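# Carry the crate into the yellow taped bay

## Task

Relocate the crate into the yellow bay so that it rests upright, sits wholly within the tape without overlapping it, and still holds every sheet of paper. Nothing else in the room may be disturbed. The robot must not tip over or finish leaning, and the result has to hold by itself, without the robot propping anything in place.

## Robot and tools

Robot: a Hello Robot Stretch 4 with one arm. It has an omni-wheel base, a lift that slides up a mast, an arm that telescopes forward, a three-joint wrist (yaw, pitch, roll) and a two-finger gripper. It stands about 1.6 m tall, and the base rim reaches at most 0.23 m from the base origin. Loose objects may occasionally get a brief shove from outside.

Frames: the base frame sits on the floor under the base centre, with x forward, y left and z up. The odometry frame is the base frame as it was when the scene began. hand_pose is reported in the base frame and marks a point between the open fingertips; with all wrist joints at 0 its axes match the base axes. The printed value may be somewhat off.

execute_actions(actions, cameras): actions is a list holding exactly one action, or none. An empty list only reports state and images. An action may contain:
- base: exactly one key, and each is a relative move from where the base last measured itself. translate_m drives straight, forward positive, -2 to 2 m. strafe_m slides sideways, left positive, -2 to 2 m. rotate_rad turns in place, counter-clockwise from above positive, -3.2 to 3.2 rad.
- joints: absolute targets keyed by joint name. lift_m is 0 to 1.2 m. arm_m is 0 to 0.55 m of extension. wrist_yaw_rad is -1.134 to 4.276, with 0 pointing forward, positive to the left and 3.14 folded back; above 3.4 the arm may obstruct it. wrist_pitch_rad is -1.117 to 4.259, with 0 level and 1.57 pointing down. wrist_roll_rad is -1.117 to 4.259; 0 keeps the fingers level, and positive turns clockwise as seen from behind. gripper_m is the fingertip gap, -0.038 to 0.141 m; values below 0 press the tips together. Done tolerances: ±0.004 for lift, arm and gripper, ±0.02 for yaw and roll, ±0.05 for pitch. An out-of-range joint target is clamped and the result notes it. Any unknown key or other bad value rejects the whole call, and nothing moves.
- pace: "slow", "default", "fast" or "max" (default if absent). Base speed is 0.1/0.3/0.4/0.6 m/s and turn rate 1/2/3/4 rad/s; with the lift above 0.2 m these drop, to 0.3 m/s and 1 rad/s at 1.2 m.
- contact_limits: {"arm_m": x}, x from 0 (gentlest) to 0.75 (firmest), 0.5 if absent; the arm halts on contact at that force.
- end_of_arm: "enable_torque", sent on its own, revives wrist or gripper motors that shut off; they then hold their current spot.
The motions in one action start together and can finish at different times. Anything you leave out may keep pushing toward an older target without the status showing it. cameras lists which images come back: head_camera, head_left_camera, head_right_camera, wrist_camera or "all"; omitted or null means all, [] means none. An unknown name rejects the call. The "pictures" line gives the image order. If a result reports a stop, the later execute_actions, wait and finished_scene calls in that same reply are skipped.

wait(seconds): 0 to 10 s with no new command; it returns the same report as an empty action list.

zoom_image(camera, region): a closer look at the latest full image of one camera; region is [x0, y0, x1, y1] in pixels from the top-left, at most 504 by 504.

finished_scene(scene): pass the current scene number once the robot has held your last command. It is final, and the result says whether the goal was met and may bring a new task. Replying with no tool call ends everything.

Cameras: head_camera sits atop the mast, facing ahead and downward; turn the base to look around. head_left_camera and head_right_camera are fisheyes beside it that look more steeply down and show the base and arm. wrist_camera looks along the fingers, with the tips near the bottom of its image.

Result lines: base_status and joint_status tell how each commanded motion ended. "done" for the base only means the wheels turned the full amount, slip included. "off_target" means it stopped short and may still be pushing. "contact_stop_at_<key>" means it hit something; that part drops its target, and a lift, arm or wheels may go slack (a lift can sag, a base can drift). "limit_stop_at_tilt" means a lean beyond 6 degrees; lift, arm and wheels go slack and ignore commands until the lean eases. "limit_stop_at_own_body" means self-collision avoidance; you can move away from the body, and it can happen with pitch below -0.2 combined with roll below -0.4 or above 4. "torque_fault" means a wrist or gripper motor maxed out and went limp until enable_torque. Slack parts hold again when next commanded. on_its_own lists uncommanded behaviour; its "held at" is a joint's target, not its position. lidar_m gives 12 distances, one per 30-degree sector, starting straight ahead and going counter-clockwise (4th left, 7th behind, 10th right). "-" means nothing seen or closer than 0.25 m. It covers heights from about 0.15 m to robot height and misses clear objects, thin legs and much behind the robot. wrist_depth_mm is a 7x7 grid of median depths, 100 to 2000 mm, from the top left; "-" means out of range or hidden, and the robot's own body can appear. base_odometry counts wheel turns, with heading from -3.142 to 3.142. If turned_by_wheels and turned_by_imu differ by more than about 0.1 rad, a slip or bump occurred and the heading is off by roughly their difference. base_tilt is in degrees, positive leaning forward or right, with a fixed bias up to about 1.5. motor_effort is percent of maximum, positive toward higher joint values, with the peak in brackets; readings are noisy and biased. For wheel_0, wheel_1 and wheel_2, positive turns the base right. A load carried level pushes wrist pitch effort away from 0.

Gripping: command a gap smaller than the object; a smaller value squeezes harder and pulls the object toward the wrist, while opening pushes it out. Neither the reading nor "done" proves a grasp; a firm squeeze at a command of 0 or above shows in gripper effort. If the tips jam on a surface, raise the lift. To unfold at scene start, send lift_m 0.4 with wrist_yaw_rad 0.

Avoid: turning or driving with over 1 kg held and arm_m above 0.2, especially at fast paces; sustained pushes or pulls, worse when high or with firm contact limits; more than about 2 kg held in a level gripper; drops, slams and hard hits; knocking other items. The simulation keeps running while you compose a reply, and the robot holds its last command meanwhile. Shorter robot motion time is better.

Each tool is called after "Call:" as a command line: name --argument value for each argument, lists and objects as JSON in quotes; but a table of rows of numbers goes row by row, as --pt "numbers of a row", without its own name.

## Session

Call:
execute_actions --actions '[]'

Scene clock: 0.00 s.
base_odometry: x=+0.000 y=+0.000 heading=+0.000 (m, m, rad; odometry frame)
turned_by_wheels: +0.000 (rad since the last result)
turned_by_imu: +0.000 (rad since the last result)
base_tilt: forward=-0.1 right=+0.8 (deg)
lidar_m: 0.90 0.83 0.87 1.69 1.61 1.15 1.32 0.81 0.83 1.90 2.08 1.26
base_status: not commanded
joint_positions: lift_m=+0.265 arm_m=-0.001 wrist_yaw_rad=+3.131 wrist_pitch_rad=+0.022 wrist_roll_rad=+0.001 gripper_m=+0.057
joint_status: not commanded
motor_effort: lift_m=+21 arm_m=+0 wrist_yaw_rad=+1 wrist_pitch_rad=-5 wrist_roll_rad=-1 gripper_m=-5 wheel_0=+0 wheel_1=+0 wheel_2=+1 (%)
hand_pose: x=-0.1181 y=+0.0905 z=+0.4365 quat_wxyz=(+0.005, -0.011, +0.001, +1.000) (m; base frame)
wrist_depth_mm: - 143 - - - 1863 1499 / - 118 153 - - 1808 1499 / - 120 156 - - 1808 1464 / 118 142 221 - - 1808 1499 / 229 - - - - 1708 1499 / 798 1708 200 1537 200 1464 1430 / 615 1098 1098 107 1098 1025 1138
pictures: head_camera, head_left_camera, head_right_camera, wrist_camera
Images, in order (width x height): head_camera 420x560, head_left_camera 420x672, head_right_camera 420x672, wrist_camera 616x392.

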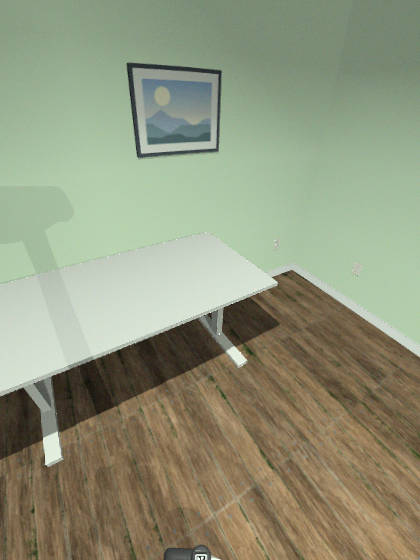

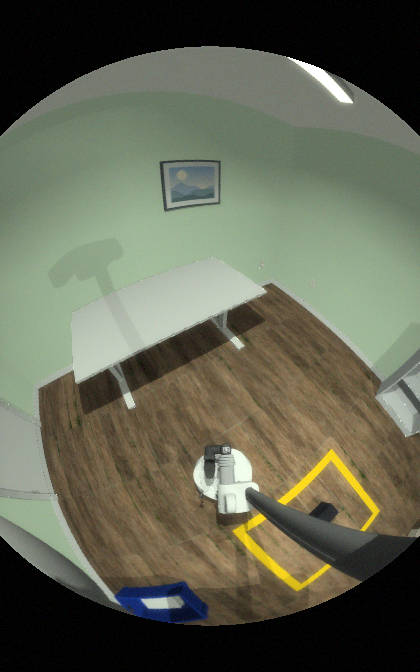

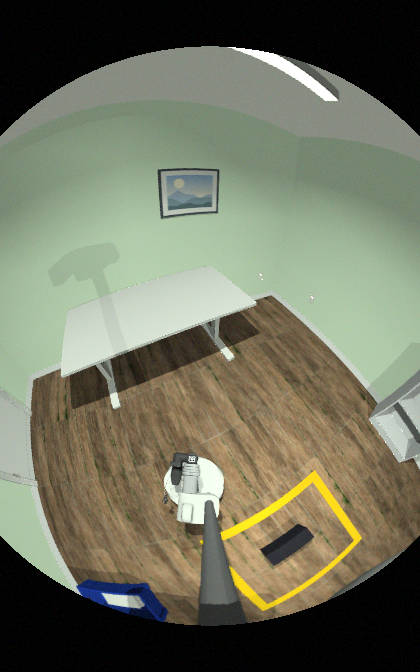

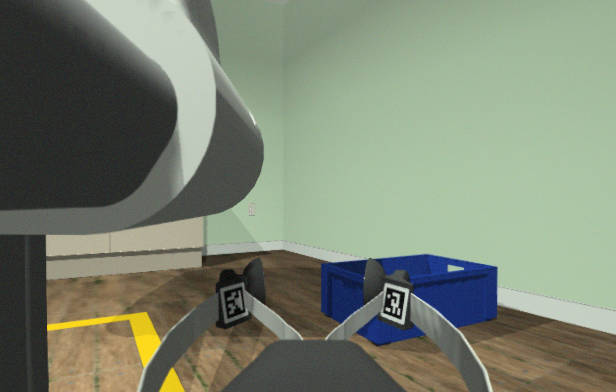

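Call:
zoom_image --camera "head_right_camera" --region '[60, 440, 400, 630]'

Call:
zoom_image --camera "head_left_camera" --region '[80, 430, 420, 630]'

Region (60, 440, 400, 630) of head_right_camera's 420x672 image, scaled by 1.482, with more detail than that image has; it fills the top 282 rows of this view, and the rest is white.

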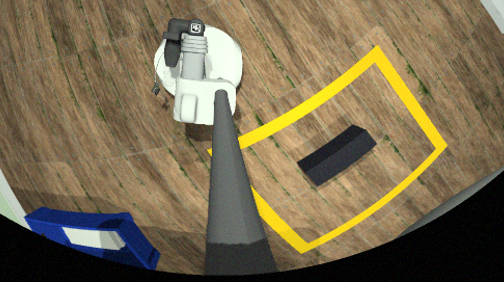

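Region (80, 430, 420, 630) of head_left_camera's 420x672 image, scaled by 1.482, with more detail than that image has; it fills the top 296 rows of this view, and the rest is white.

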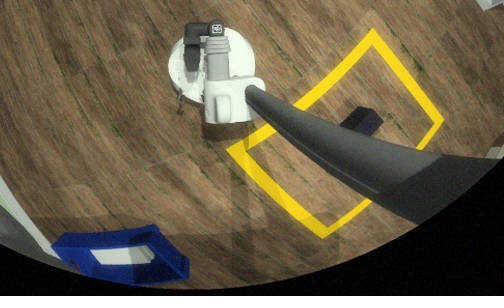

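Call:
execute_actions --actions '[{"base": {"rotate_rad": -2.9}, "joints": {"lift_m": 0.4, "wrist_yaw_rad": 0.0}, "pace": "fast"}]'

Scene clock: 16.50 s.
base_odometry: x=+0.000 y=+0.000 heading=-2.900 (m, m, rad; odometry frame)
turned_by_wheels: -2.900 (rad since the last result)
turned_by_imu: -2.847 (rad since the last result)
base_tilt: forward=+0.0 right=+0.8 (deg)
lidar_m: 2.45 0.81 0.91 1.87 2.09 1.00 0.84 0.83 0.94 1.63 1.57 1.14
base_status: done
joint_positions: lift_m=+0.400 arm_m=-0.001 wrist_yaw_rad=+0.000 wrist_pitch_rad=+0.022 wrist_roll_rad=+0.001 gripper_m=+0.057
joint_status: all done
motor_effort: lift_m=+24(26) arm_m=+0(0) wrist_yaw_rad=+1(7) wrist_pitch_rad=-6(5) wrist_roll_rad=-1(1) gripper_m=-2(3) wheel_0=-1(12) wheel_1=+2(12) wheel_2=+1(13) (%)
hand_pose: x=+0.4579 y=-0.0873 z=+0.5716 quat_wxyz=(+1.000, +0.001, +0.011, +0.000) (m; base frame)
wrist_depth_mm: - - - - - - 1618 / - - - - - - 1618 / - - - - - - 1618 / 1983 - - - - - 1618 / - - - - - - 1576 / - - 200 - 200 1863 1499 / 1430 1366 1397 107 1397 1042 1229
pictures: head_camera, head_left_camera, head_right_camera, wrist_camera
Images, in order (width x height): head_camera 420x560, head_left_camera 420x672, head_right_camera 420x672, wrist_camera 616x392.

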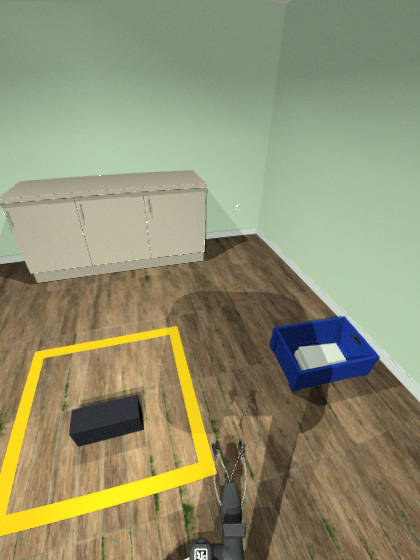

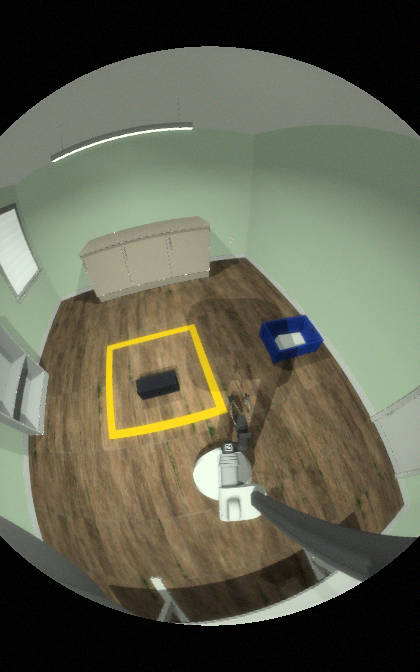

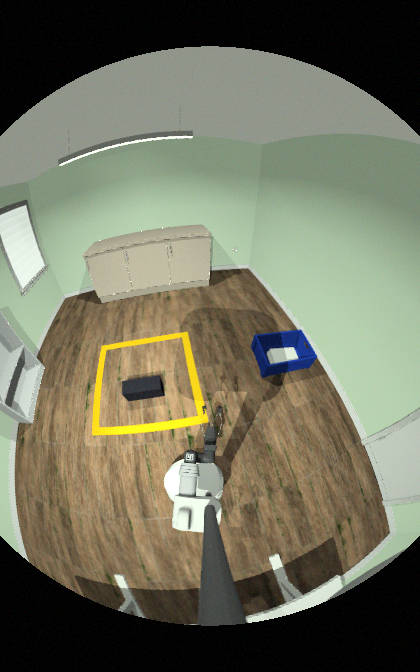

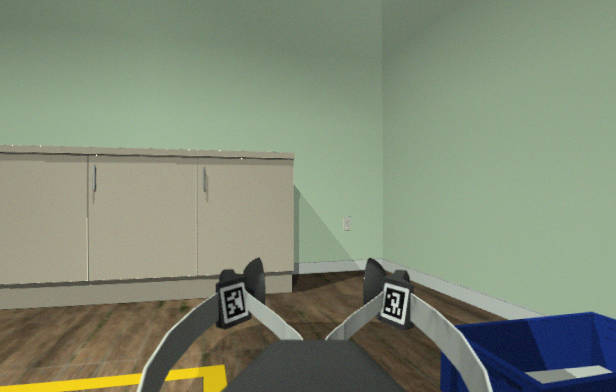

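Call:
zoom_image --camera "head_camera" --region '[0, 310, 240, 550]'

Call:
zoom_image --camera "head_camera" --region '[250, 290, 420, 420]'

Region (0, 310, 240, 550) of head_camera's 420x560 image, scaled by 2.100, with more detail than that image has.

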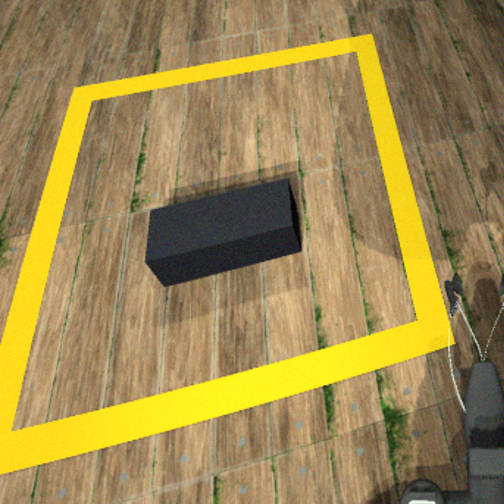

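Region (250, 290, 420, 420) of head_camera's 420x560 image, scaled by 2.965, with more detail than that image has; it fills the top 385 rows of this view, and the rest is white.

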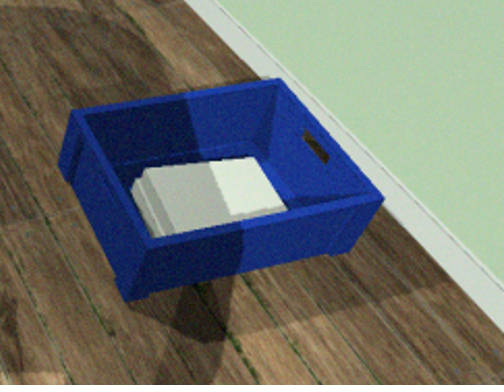

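Call:
zoom_image --camera "head_camera" --region '[55, 380, 165, 460]'

Call:
zoom_image --camera "head_left_camera" --region '[90, 300, 340, 460]'

Region (55, 380, 165, 460) of head_camera's 420x560 image, scaled by 4.582, with more detail than that image has; it fills the top 367 rows of this view, and the rest is white.

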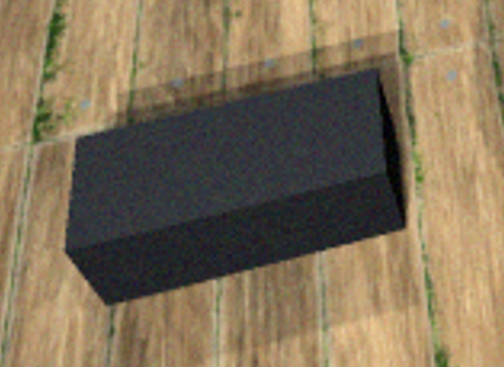

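Region (90, 300, 340, 460) of head_left_camera's 420x672 image, scaled by 2.016, with more detail than that image has; it fills the top 323 rows of this view, and the rest is white.

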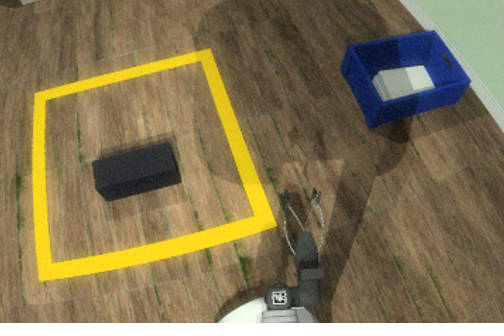

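Call:
execute_actions --actions '[{"base": {"translate_m": 0.72}, "joints": {"lift_m": 0.05, "arm_m": 0.08, "wrist_roll_rad": 1.571, "gripper_m": 0.036}, "pace": "fast"}]' --cameras '["head_camera"]'

Call:
execute_actions --actions '[{"base": {"rotate_rad": -1.297}, "joints": {"lift_m": 0.035}, "pace": "fast"}]'

Scene clock: 139.60 s.
base_odometry: x=-0.699 y=-0.173 heading=-2.899 (m, m, rad; odometry frame)
turned_by_wheels: +0.001 (rad since the last result)
turned_by_imu: -0.002 (rad since the last result)
base_tilt: forward=-0.1 right=+0.7 (deg)
lidar_m: 1.77 1.76 0.40 0.33 1.96 1.86 1.54 1.54 1.70 1.44 0.59 0.76
base_status: done
joint_positions: lift_m=+0.050 arm_m=+0.079 wrist_yaw_rad=+0.000 wrist_pitch_rad=+0.022 wrist_roll_rad=+1.570 gripper_m=+0.036
joint_status: all done
motor_effort: lift_m=+16(24) arm_m=+6(7) wrist_yaw_rad=+2(2) wrist_pitch_rad=-5(5) wrist_roll_rad=+1(7) gripper_m=-4(4) wheel_0=+2(9) wheel_1=+4(12) wheel_2=+0(17) (%)
hand_pose: x=+0.5382 y=-0.0874 z=+0.2222 quat_wxyz=(+0.707, +0.707, +0.008, -0.008) (m; base frame)
wrist_depth_mm: 1708 1661 1708 1661 991 480 334 / - - - - 991 480 338 / - - - - 1008 484 340 / - - - - 1008 480 342 / - - 1618 1661 866 484 340 / - - 197 1499 195 480 338 / - 1983 1430 107 854 415 334
pictures: head_camera
Images, in order (width x height): head_camera 420x560.

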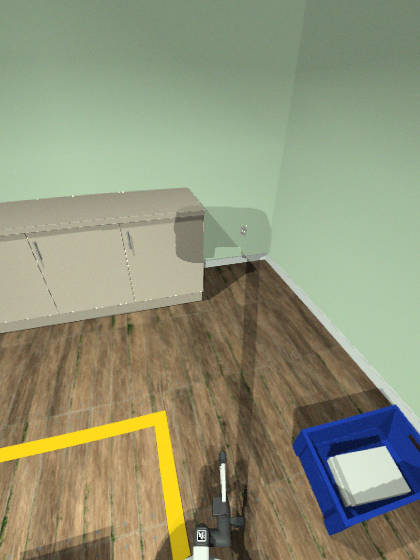

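Scene clock: 141.20 s.
base_odometry: x=-0.699 y=-0.173 heading=+2.087 (m, m, rad; odometry frame)
turned_by_wheels: -1.297 (rad since the last result)
turned_by_imu: -1.273 (rad since the last result)
base_tilt: forward=-0.1 right=+0.7 (deg)
lidar_m: 0.64 0.65 1.84 1.75 1.85 0.32 0.52 2.39 1.62 1.52 2.04 1.48
base_status: done
joint_positions: lift_m=+0.035 arm_m=+0.079 wrist_yaw_rad=+0.000 wrist_pitch_rad=+0.022 wrist_roll_rad=+1.570 gripper_m=+0.036
joint_status: all done
motor_effort: lift_m=+17(18) arm_m=+6(6) wrist_yaw_rad=+3(0) wrist_pitch_rad=-5(4) wrist_roll_rad=+1(1) gripper_m=-5(4) wheel_0=+1(9) wheel_1=+4(10) wheel_2=+2(14) (%)
hand_pose: x=+0.5382 y=-0.0874 z=+0.2072 quat_wxyz=(+0.707, +0.707, +0.008, -0.008) (m; base frame)
wrist_depth_mm: 1160 1182 1182 1160 917 445 314 / 1182 1182 1182 1138 931 449 317 / 1182 1182 1160 1182 931 445 317 / 1160 1182 1160 1160 931 449 315 / 1160 1160 1160 1182 809 449 315 / 1138 1160 197 750 195 445 315 / 1138 1138 1160 107 554 382 314
pictures: head_camera, head_left_camera, head_right_camera, wrist_camera
Images, in order (width x height): head_camera 420x560, head_left_camera 420x672, head_right_camera 420x672, wrist_camera 616x392.

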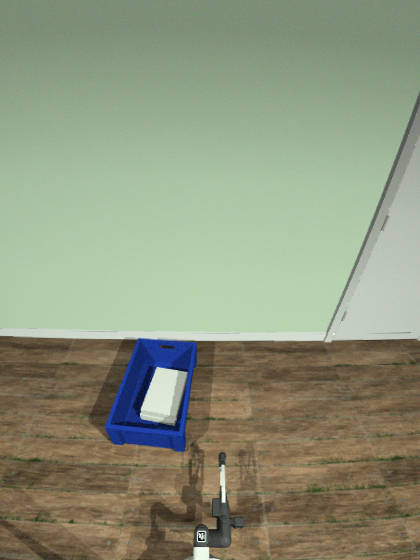

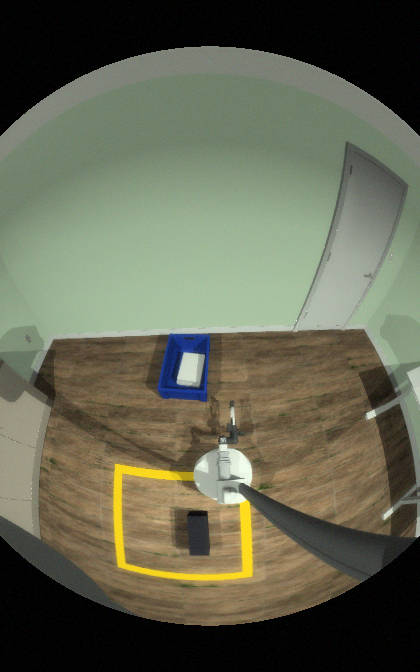

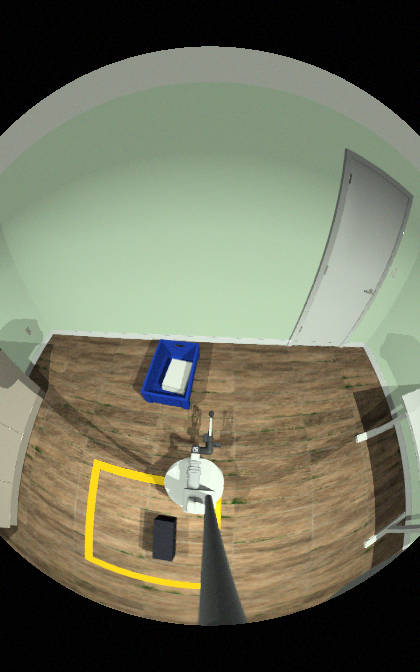

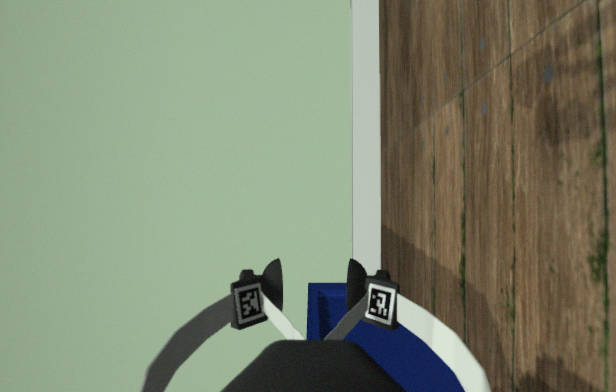

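Call:
zoom_image --camera "head_left_camera" --region '[100, 420, 290, 590]'

Call:
zoom_image --camera "head_camera" --region '[80, 320, 280, 520]'

Region (100, 420, 290, 590) of head_left_camera's 420x672 image, scaled by 2.653, with more detail than that image has; it fills the top 451 rows of this view, and the rest is white.

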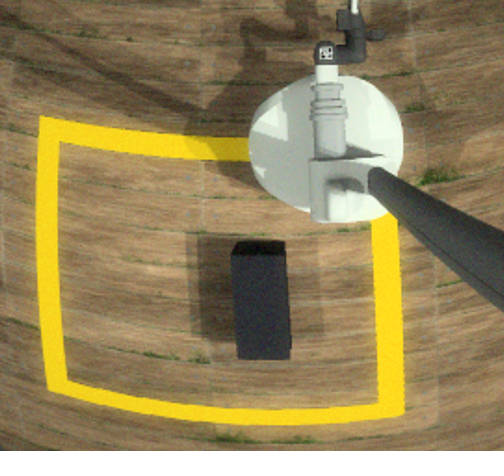

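Region (80, 320, 280, 520) of head_camera's 420x560 image, scaled by 2.520, with more detail than that image has.

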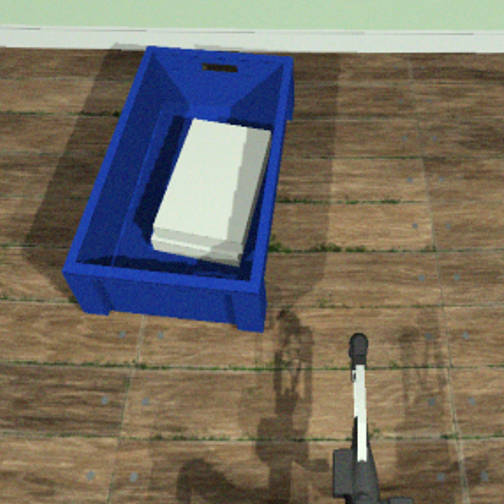

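Call:
execute_actions --actions '[{"base": {"strafe_m": 0.366}, "joints": {"arm_m": 0.12}, "pace": "fast"}]'

Scene clock: 166.70 s.
base_odometry: x=-1.017 y=-0.353 heading=+2.088 (m, m, rad; odometry frame)
turned_by_wheels: +0.000 (rad since the last result)
turned_by_imu: -0.001 (rad since the last result)
base_tilt: forward=-0.1 right=+0.8 (deg)
lidar_m: 0.63 1.47 1.44 1.38 1.43 2.40 0.44 0.36 2.03 1.89 2.02 0.66
base_status: done
joint_positions: lift_m=+0.035 arm_m=+0.119 wrist_yaw_rad=+0.000 wrist_pitch_rad=+0.022 wrist_roll_rad=+1.571 gripper_m=+0.036
joint_status: all done
motor_effort: lift_m=+17(17) arm_m=+6(8) wrist_yaw_rad=+2(3) wrist_pitch_rad=-5(5) wrist_roll_rad=+1(1) gripper_m=-3(4) wheel_0=+2(15) wheel_1=+2(10) wheel_2=+0(1) (%)
hand_pose: x=+0.5782 y=-0.0874 z=+0.2072 quat_wxyz=(+0.707, +0.707, +0.008, -0.008) (m; base frame)
wrist_depth_mm: 1118 1138 1160 1118 809 430 303 / 1118 1138 1138 286 285 285 285 / 1138 1118 1118 304 304 303 303 / 1118 1118 1098 307 306 306 304 / 1138 1098 1118 310 309 307 307 / 1138 1118 198 296 195 310 307 / 1098 1098 1118 107 314 312 307
pictures: head_camera, head_left_camera, head_right_camera, wrist_camera
Images, in order (width x height): head_camera 420x560, head_left_camera 420x672, head_right_camera 420x672, wrist_camera 616x392.

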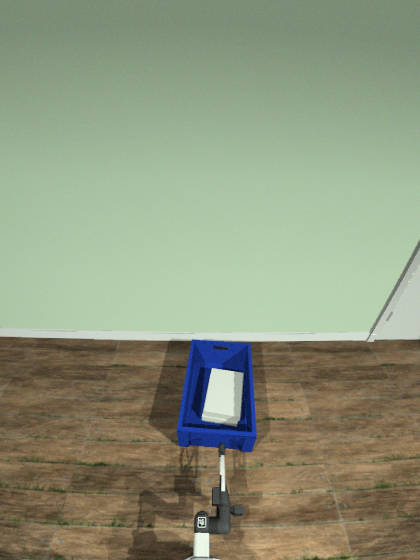

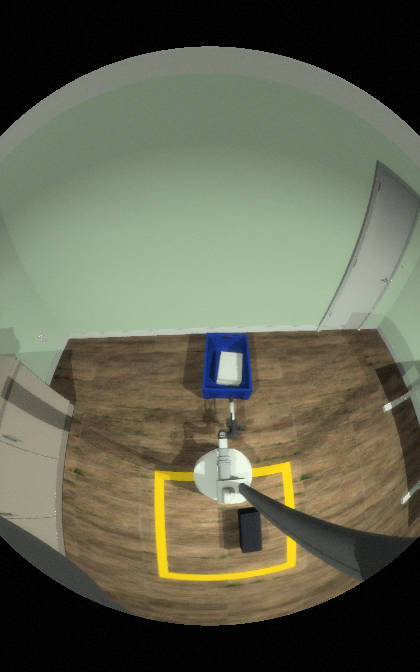

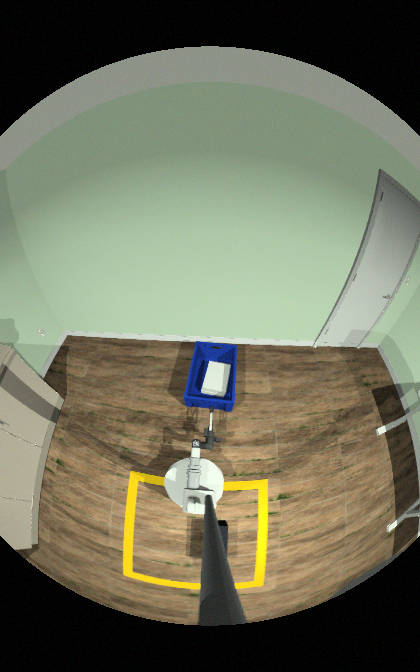

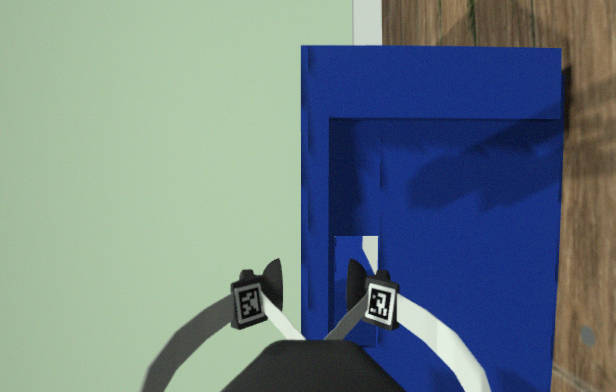

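Call:
zoom_image --camera "wrist_camera" --region '[220, 200, 420, 370]'

Region (220, 200, 420, 370) of wrist_camera's 616x392 image, scaled by 2.520; it fills the top 428 rows of this view, and the rest is white.

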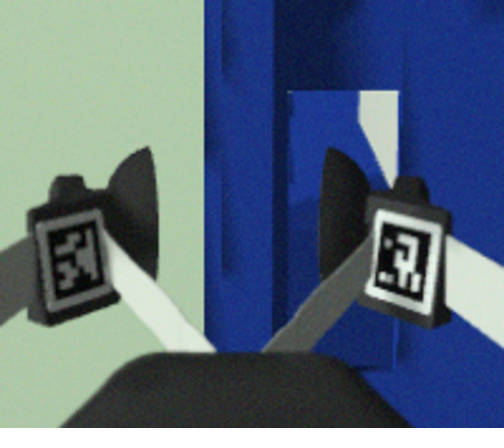

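Call:
execute_actions --actions '[{"joints": {"arm_m": 0.185, "lift_m": 0.032, "gripper_m": 0.04, "wrist_yaw_rad": 0.04}, "contact_limits": {"arm_m": 0.15}}]' --cameras '["wrist_camera"]'

Call:
zoom_image --camera "wrist_camera" --region '[220, 200, 420, 392]'

Scene clock: 206.80 s.
base_odometry: x=-1.017 y=-0.353 heading=+2.088 (m, m, rad; odometry frame)
turned_by_wheels: +0.000 (rad since the last result)
turned_by_imu: -0.001 (rad since the last result)
base_tilt: forward=-0.1 right=+0.8 (deg)
lidar_m: 0.64 1.48 1.45 1.39 1.47 2.37 0.44 0.36 2.01 1.91 2.07 0.65
base_status: not commanded
joint_positions: lift_m=+0.032 arm_m=+0.184 wrist_yaw_rad=+0.040 wrist_pitch_rad=+0.022 wrist_roll_rad=+1.571 gripper_m=+0.040
joint_status: all done
motor_effort: lift_m=+16(17) arm_m=+6(6) wrist_yaw_rad=+1(6) wrist_pitch_rad=-5(5) wrist_roll_rad=+1(1) gripper_m=-5(4) wheel_0=+2(2) wheel_1=+2(2) wheel_2=+0(0) (%)
contact_limits: arm_m 0.15
hand_pose: x=+0.6464 y=-0.0758 z=+0.2043 quat_wxyz=(+0.707, +0.707, +0.022, +0.006) (m; base frame)
wrist_depth_mm: 1025 1042 1042 211 211 210 211 / 1042 1042 1042 220 229 229 229 / 1042 1042 1060 232 233 232 231 / 1060 1042 1060 236 236 236 235 / 1060 1060 1042 239 241 239 239 / 1060 1042 199 228 197 243 242 / 1060 1042 1060 107 248 245 247
pictures: wrist_camera
Images, in order (width x height): wrist_camera 616x392.

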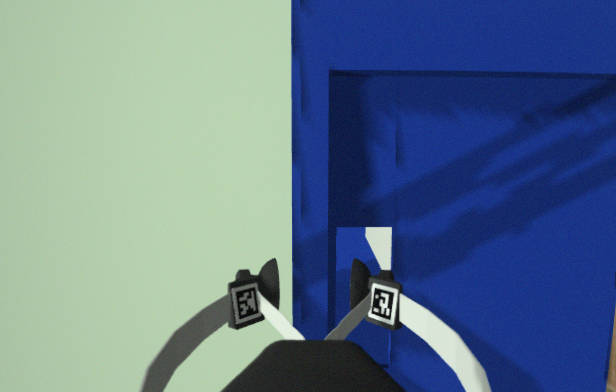

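Region (220, 200, 420, 392) of wrist_camera's 616x392 image, scaled by 2.520; it fills the top 484 rows of this view, and the rest is white.

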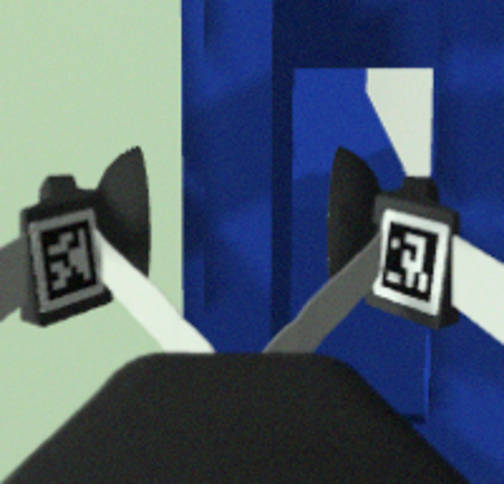

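Call:
execute_actions --actions '[{"joints": {"arm_m": 0.245}, "contact_limits": {"arm_m": 0.1}}]' --cameras '["wrist_camera"]'

Call:
execute_actions --actions '[{"joints": {"gripper_m": -0.038}}]' --cameras '["wrist_camera", "head_camera"]'

Scene clock: 215.97 s.
base_odometry: x=-1.017 y=-0.353 heading=+2.088 (m, m, rad; odometry frame)
turned_by_wheels: +0.000 (rad since the last result)
turned_by_imu: -0.001 (rad since the last result)
base_tilt: forward=+0.0 right=+0.8 (deg)
lidar_m: 0.63 1.48 1.47 1.40 1.45 2.40 0.46 0.36 2.02 1.87 2.04 0.65
base_status: not commanded
joint_positions: lift_m=+0.032 arm_m=+0.244 wrist_yaw_rad=+0.040 wrist_pitch_rad=+0.022 wrist_roll_rad=+1.571 gripper_m=+0.040
joint_status: all done
motor_effort: lift_m=+16(16) arm_m=+6(6) wrist_yaw_rad=+2(2) wrist_pitch_rad=-5(5) wrist_roll_rad=+1(1) gripper_m=-3(3) wheel_0=+2(2) wheel_1=+2(2) wheel_2=+0(0) (%)
contact_limits: arm_m 0.1
hand_pose: x=+0.7064 y=-0.0758 z=+0.2043 quat_wxyz=(+0.707, +0.707, +0.022, +0.006) (m; base frame)
wrist_depth_mm: 976 991 976 154 156 154 166 / 976 991 991 156 171 170 170 / 991 976 991 159 174 173 173 / 991 976 991 161 176 176 175 / 991 976 991 164 224 178 178 / 1008 991 199 166 188 181 180 / 991 991 991 107 455 183 183
pictures: wrist_camera
Images, in order (width x height): wrist_camera 616x392.

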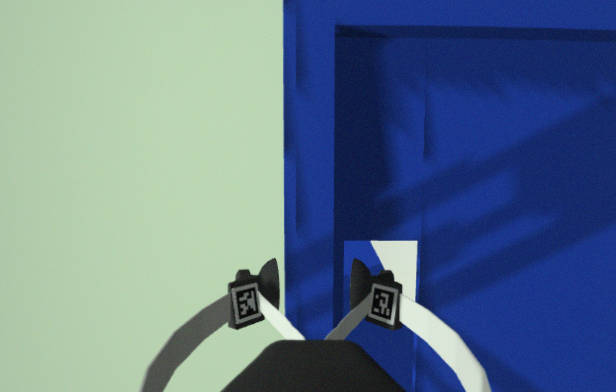

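Scene clock: 217.43 s.
base_odometry: x=-1.017 y=-0.353 heading=+2.088 (m, m, rad; odometry frame)
turned_by_wheels: +0.000 (rad since the last result)
turned_by_imu: +0.000 (rad since the last result)
base_tilt: forward=-0.1 right=+0.7 (deg)
lidar_m: 0.64 1.48 1.47 1.39 1.42 2.40 0.45 0.34 1.99 1.89 2.03 0.65
base_status: not commanded
joint_positions: lift_m=+0.032 arm_m=+0.244 wrist_yaw_rad=+0.040 wrist_pitch_rad=+0.022 wrist_roll_rad=+1.571 gripper_m=-0.038
joint_status: all done
motor_effort: lift_m=+16(16) arm_m=+6(7) wrist_yaw_rad=+1(1) wrist_pitch_rad=-4(5) wrist_roll_rad=+1(1) gripper_m=-19(18) wheel_0=+2(2) wheel_1=+2(2) wheel_2=+0(0) (%)
hand_pose: x=+0.7065 y=-0.0758 z=+0.2043 quat_wxyz=(+0.707, +0.707, +0.022, +0.007) (m; base frame)
wrist_depth_mm: 976 991 976 154 156 155 166 / 991 976 960 156 171 170 170 / 976 976 991 159 173 173 173 / 991 991 976 161 176 176 175 / 991 991 976 163 382 178 178 / 991 991 183 166 181 181 181 / 991 991 991 107 455 182 183
pictures: head_camera, wrist_camera
Images, in order (width x height): head_camera 420x560, wrist_camera 616x392.

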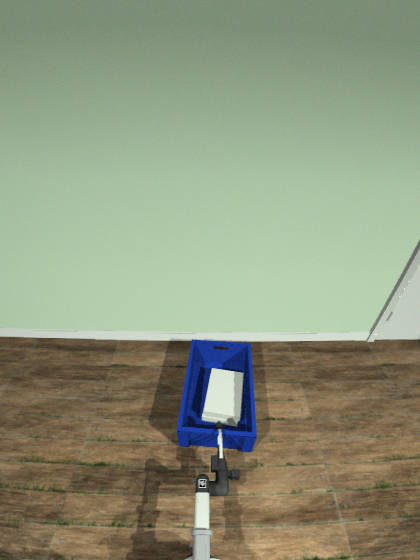

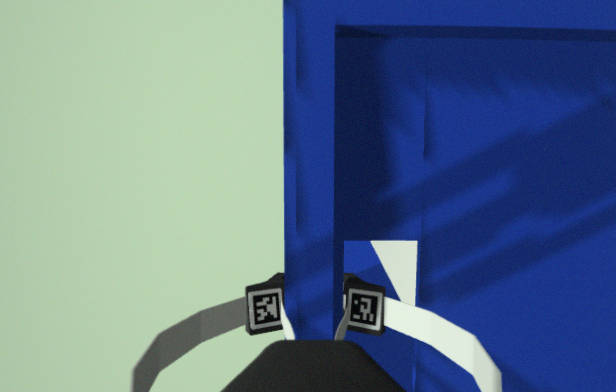

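Call:
execute_actions --actions '[{"base": {"strafe_m": 0.22}, "joints": {"arm_m": 0.085}}]'

Scene clock: 232.30 s.
base_odometry: x=-1.208 y=-0.462 heading=+2.087 (m, m, rad; odometry frame)
turned_by_wheels: -0.001 (rad since the last result)
turned_by_imu: -0.004 (rad since the last result)
base_tilt: forward=-0.1 right=+0.8 (deg)
lidar_m: 0.52 1.48 1.24 1.17 1.21 1.69 2.00 0.47 0.45 2.10 2.07 0.43
base_status: done
joint_positions: lift_m=+0.032 arm_m=+0.086 wrist_yaw_rad=+0.030 wrist_pitch_rad=+0.023 wrist_roll_rad=+1.571 gripper_m=-0.038
joint_status: all done
on_its_own: wrist_yaw_rad is at rest, and its effort (+30) is outside its rest range (-13 to +13)
motor_effort: lift_m=+17(17) arm_m=-8(15) wrist_yaw_rad=+30(32) wrist_pitch_rad=-8(10) wrist_roll_rad=+1(1) gripper_m=-18(24) wheel_0=-12(17) wheel_1=+0(8) wheel_2=+2(4) (%)
hand_pose: x=+0.5482 y=-0.0787 z=+0.2039 quat_wxyz=(+0.707, +0.707, +0.019, +0.003) (m; base frame)
wrist_depth_mm: 1138 1138 1160 118 131 131 - / 1138 1138 1160 126 140 139 139 / 1160 1138 1118 135 150 150 150 / 1138 1118 1138 146 161 161 160 / 1160 1160 1138 161 500 174 174 / 1160 1138 182 173 182 190 190 / 1138 1138 1138 107 214 202 208
pictures: head_camera, head_left_camera, head_right_camera, wrist_camera
Images, in order (width x height): head_camera 420x560, head_left_camera 420x672, head_right_camera 420x672, wrist_camera 616x392.

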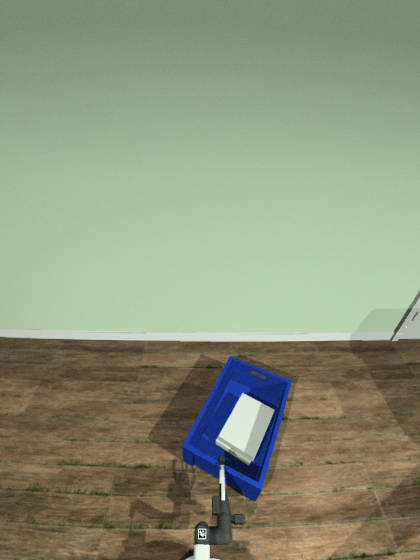

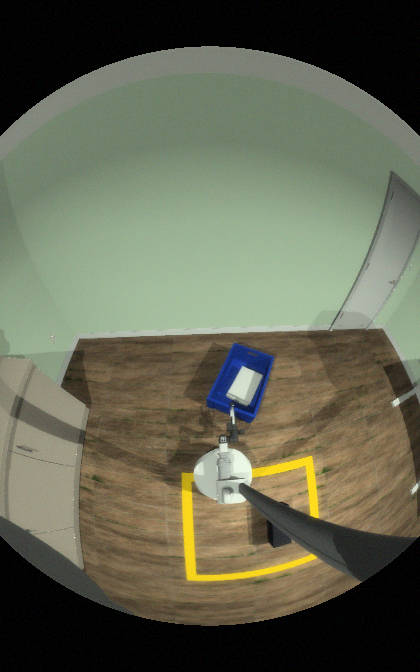

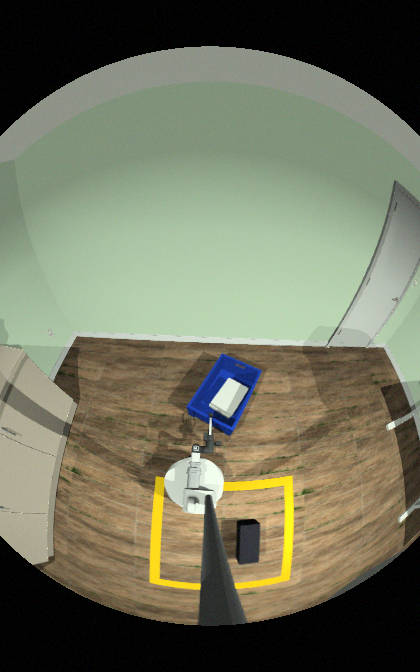

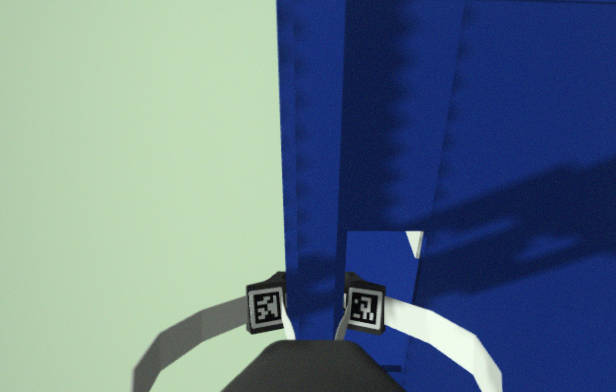

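Call:
execute_actions --actions '[{"base": {"translate_m": -0.78}, "pace": "fast"}]'

Call:
zoom_image --camera "head_camera" --region '[110, 330, 340, 560]'

Scene clock: 242.53 s.
base_odometry: x=-0.824 y=-1.140 heading=+2.086 (m, m, rad; odometry frame)
turned_by_wheels: +0.000 (rad since the last result)
turned_by_imu: +0.000 (rad since the last result)
base_tilt: forward=-0.1 right=+0.8 (deg)
lidar_m: 0.51 1.71 1.22 1.17 1.23 1.61 1.23 1.27 2.17 0.34 0.33 0.47
base_status: done
joint_positions: lift_m=+0.032 arm_m=+0.086 wrist_yaw_rad=+0.044 wrist_pitch_rad=+0.023 wrist_roll_rad=+1.571 gripper_m=-0.038
joint_status: not commanded
motor_effort: lift_m=+17(17) arm_m=-8(8) wrist_yaw_rad=-9(30) wrist_pitch_rad=-8(8) wrist_roll_rad=+1(1) gripper_m=-21(22) wheel_0=-4(18) wheel_1=-6(15) wheel_2=+5(22) (%)
hand_pose: x=+0.5493 y=-0.0748 z=+0.2039 quat_wxyz=(+0.707, +0.707, +0.024, +0.007) (m; base frame)
wrist_depth_mm: 1921 1983 1921 164 179 178 178 / 1983 1921 1921 167 181 181 180 / 1921 1983 1921 169 183 183 183 / 1921 1983 1983 172 187 186 186 / 1921 1921 1983 174 445 189 189 / 1921 1983 183 176 182 191 191 / 1983 1983 1983 107 200 194 195
pictures: head_camera, head_left_camera, head_right_camera, wrist_camera
Images, in order (width x height): head_camera 420x560, head_left_camera 420x672, head_right_camera 420x672, wrist_camera 616x392.

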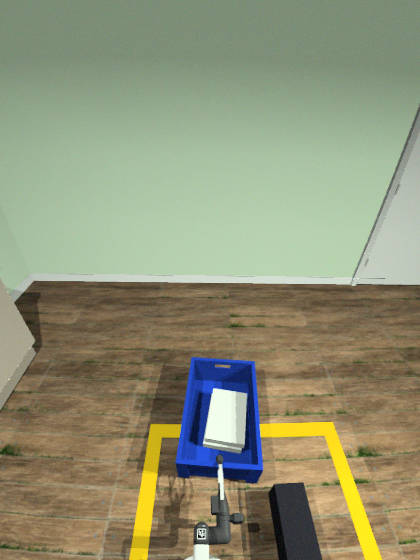

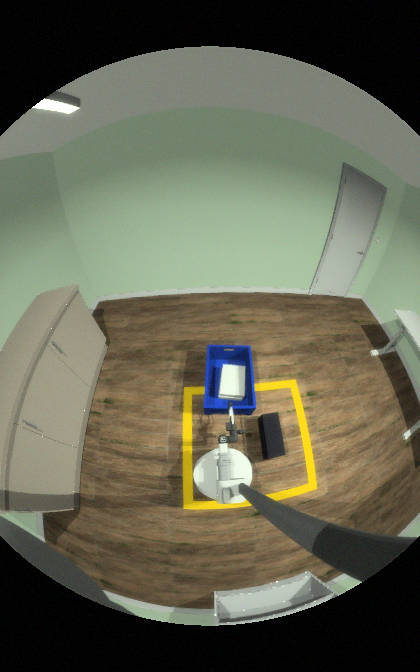

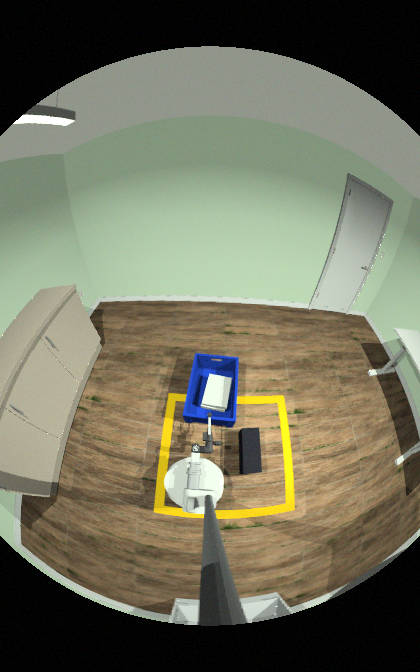

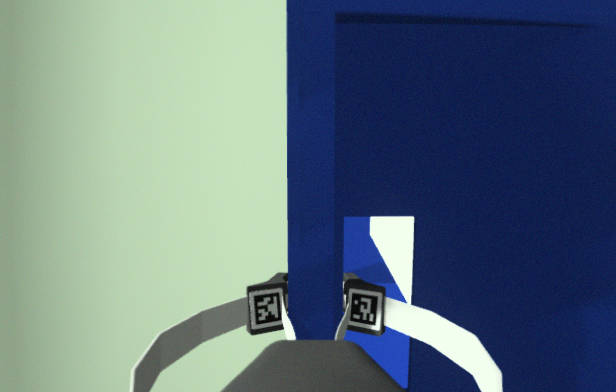

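Region (110, 330, 340, 560) of head_camera's 420x560 image, scaled by 2.191, with more detail than that image has.

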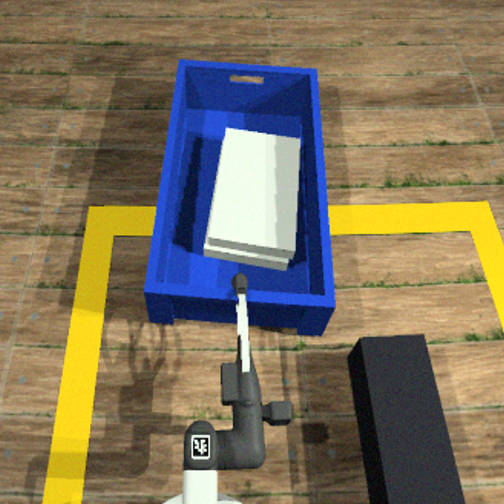

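Call:
execute_actions --actions '[{"base": {"translate_m": -0.48}, "pace": "fast"}]'

Call:
zoom_image --camera "head_camera" --region '[110, 330, 340, 560]'

Scene clock: 272.80 s.
base_odometry: x=-0.587 y=-1.557 heading=+2.086 (m, m, rad; odometry frame)
turned_by_wheels: +0.000 (rad since the last result)
turned_by_imu: +0.000 (rad since the last result)
base_tilt: forward=-0.1 right=+0.8 (deg)
lidar_m: 0.48 1.69 1.23 1.15 1.47 1.11 0.74 0.77 1.52 2.16 2.24 0.52
base_status: done
joint_positions: lift_m=+0.032 arm_m=+0.086 wrist_yaw_rad=+0.044 wrist_pitch_rad=+0.023 wrist_roll_rad=+1.571 gripper_m=-0.038
joint_status: not commanded
motor_effort: lift_m=+17(17) arm_m=-8(8) wrist_yaw_rad=-10(15) wrist_pitch_rad=-8(8) wrist_roll_rad=+1(1) gripper_m=-23(25) wheel_0=-2(11) wheel_1=-4(11) wheel_2=+6(23) (%)
hand_pose: x=+0.5493 y=-0.0746 z=+0.2039 quat_wxyz=(+0.707, +0.707, +0.024, +0.007) (m; base frame)
wrist_depth_mm: - - - 169 184 183 182 / - - - 171 185 185 185 / - - - 172 188 186 186 / - - - 174 189 188 188 / - - - 175 442 190 190 / - - 183 177 182 191 191 / - - - 107 455 193 193
pictures: head_camera, head_left_camera, head_right_camera, wrist_camera
Images, in order (width x height): head_camera 420x560, head_left_camera 420x672, head_right_camera 420x672, wrist_camera 616x392.

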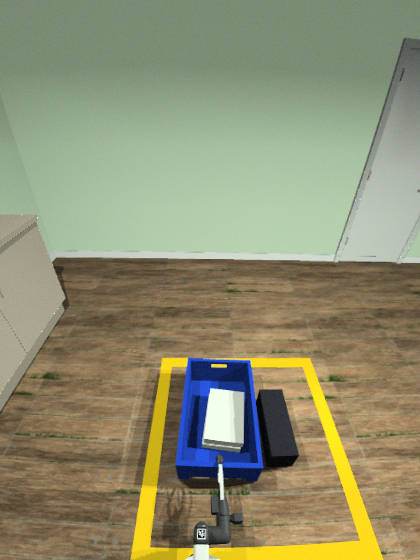

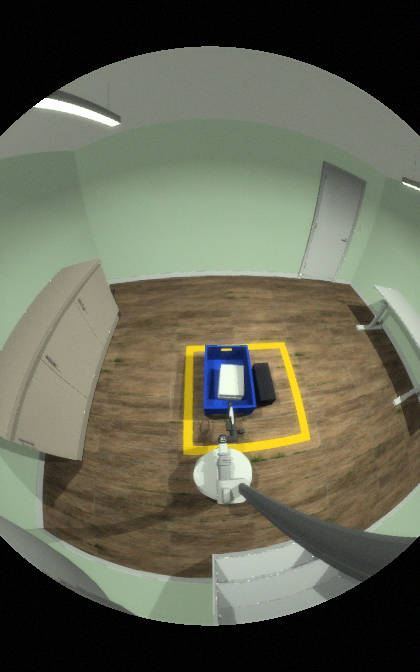

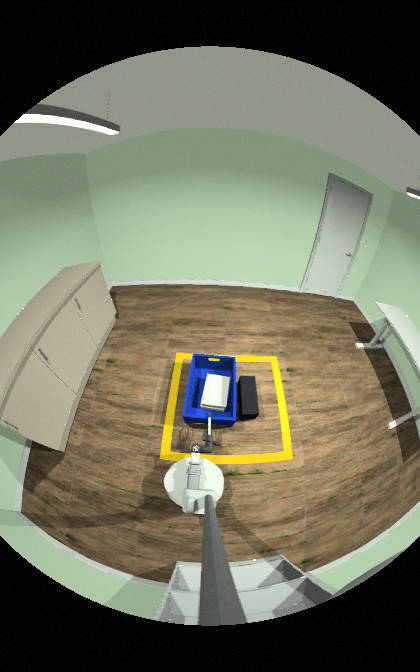

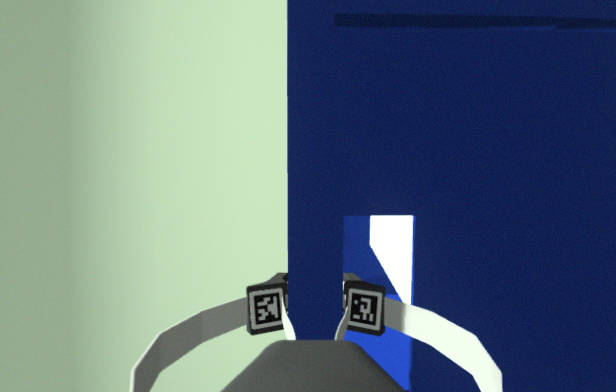

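Region (110, 330, 340, 560) of head_camera's 420x560 image, scaled by 2.191, with more detail than that image has.

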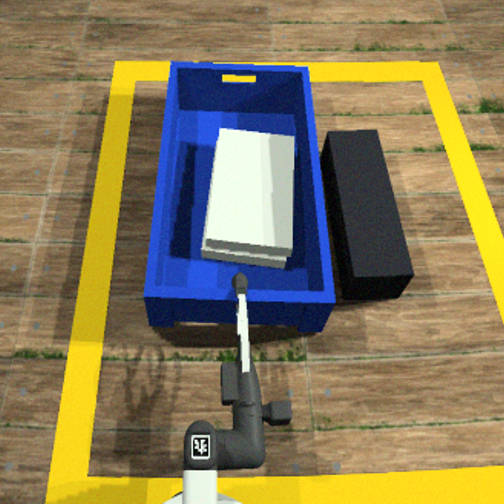

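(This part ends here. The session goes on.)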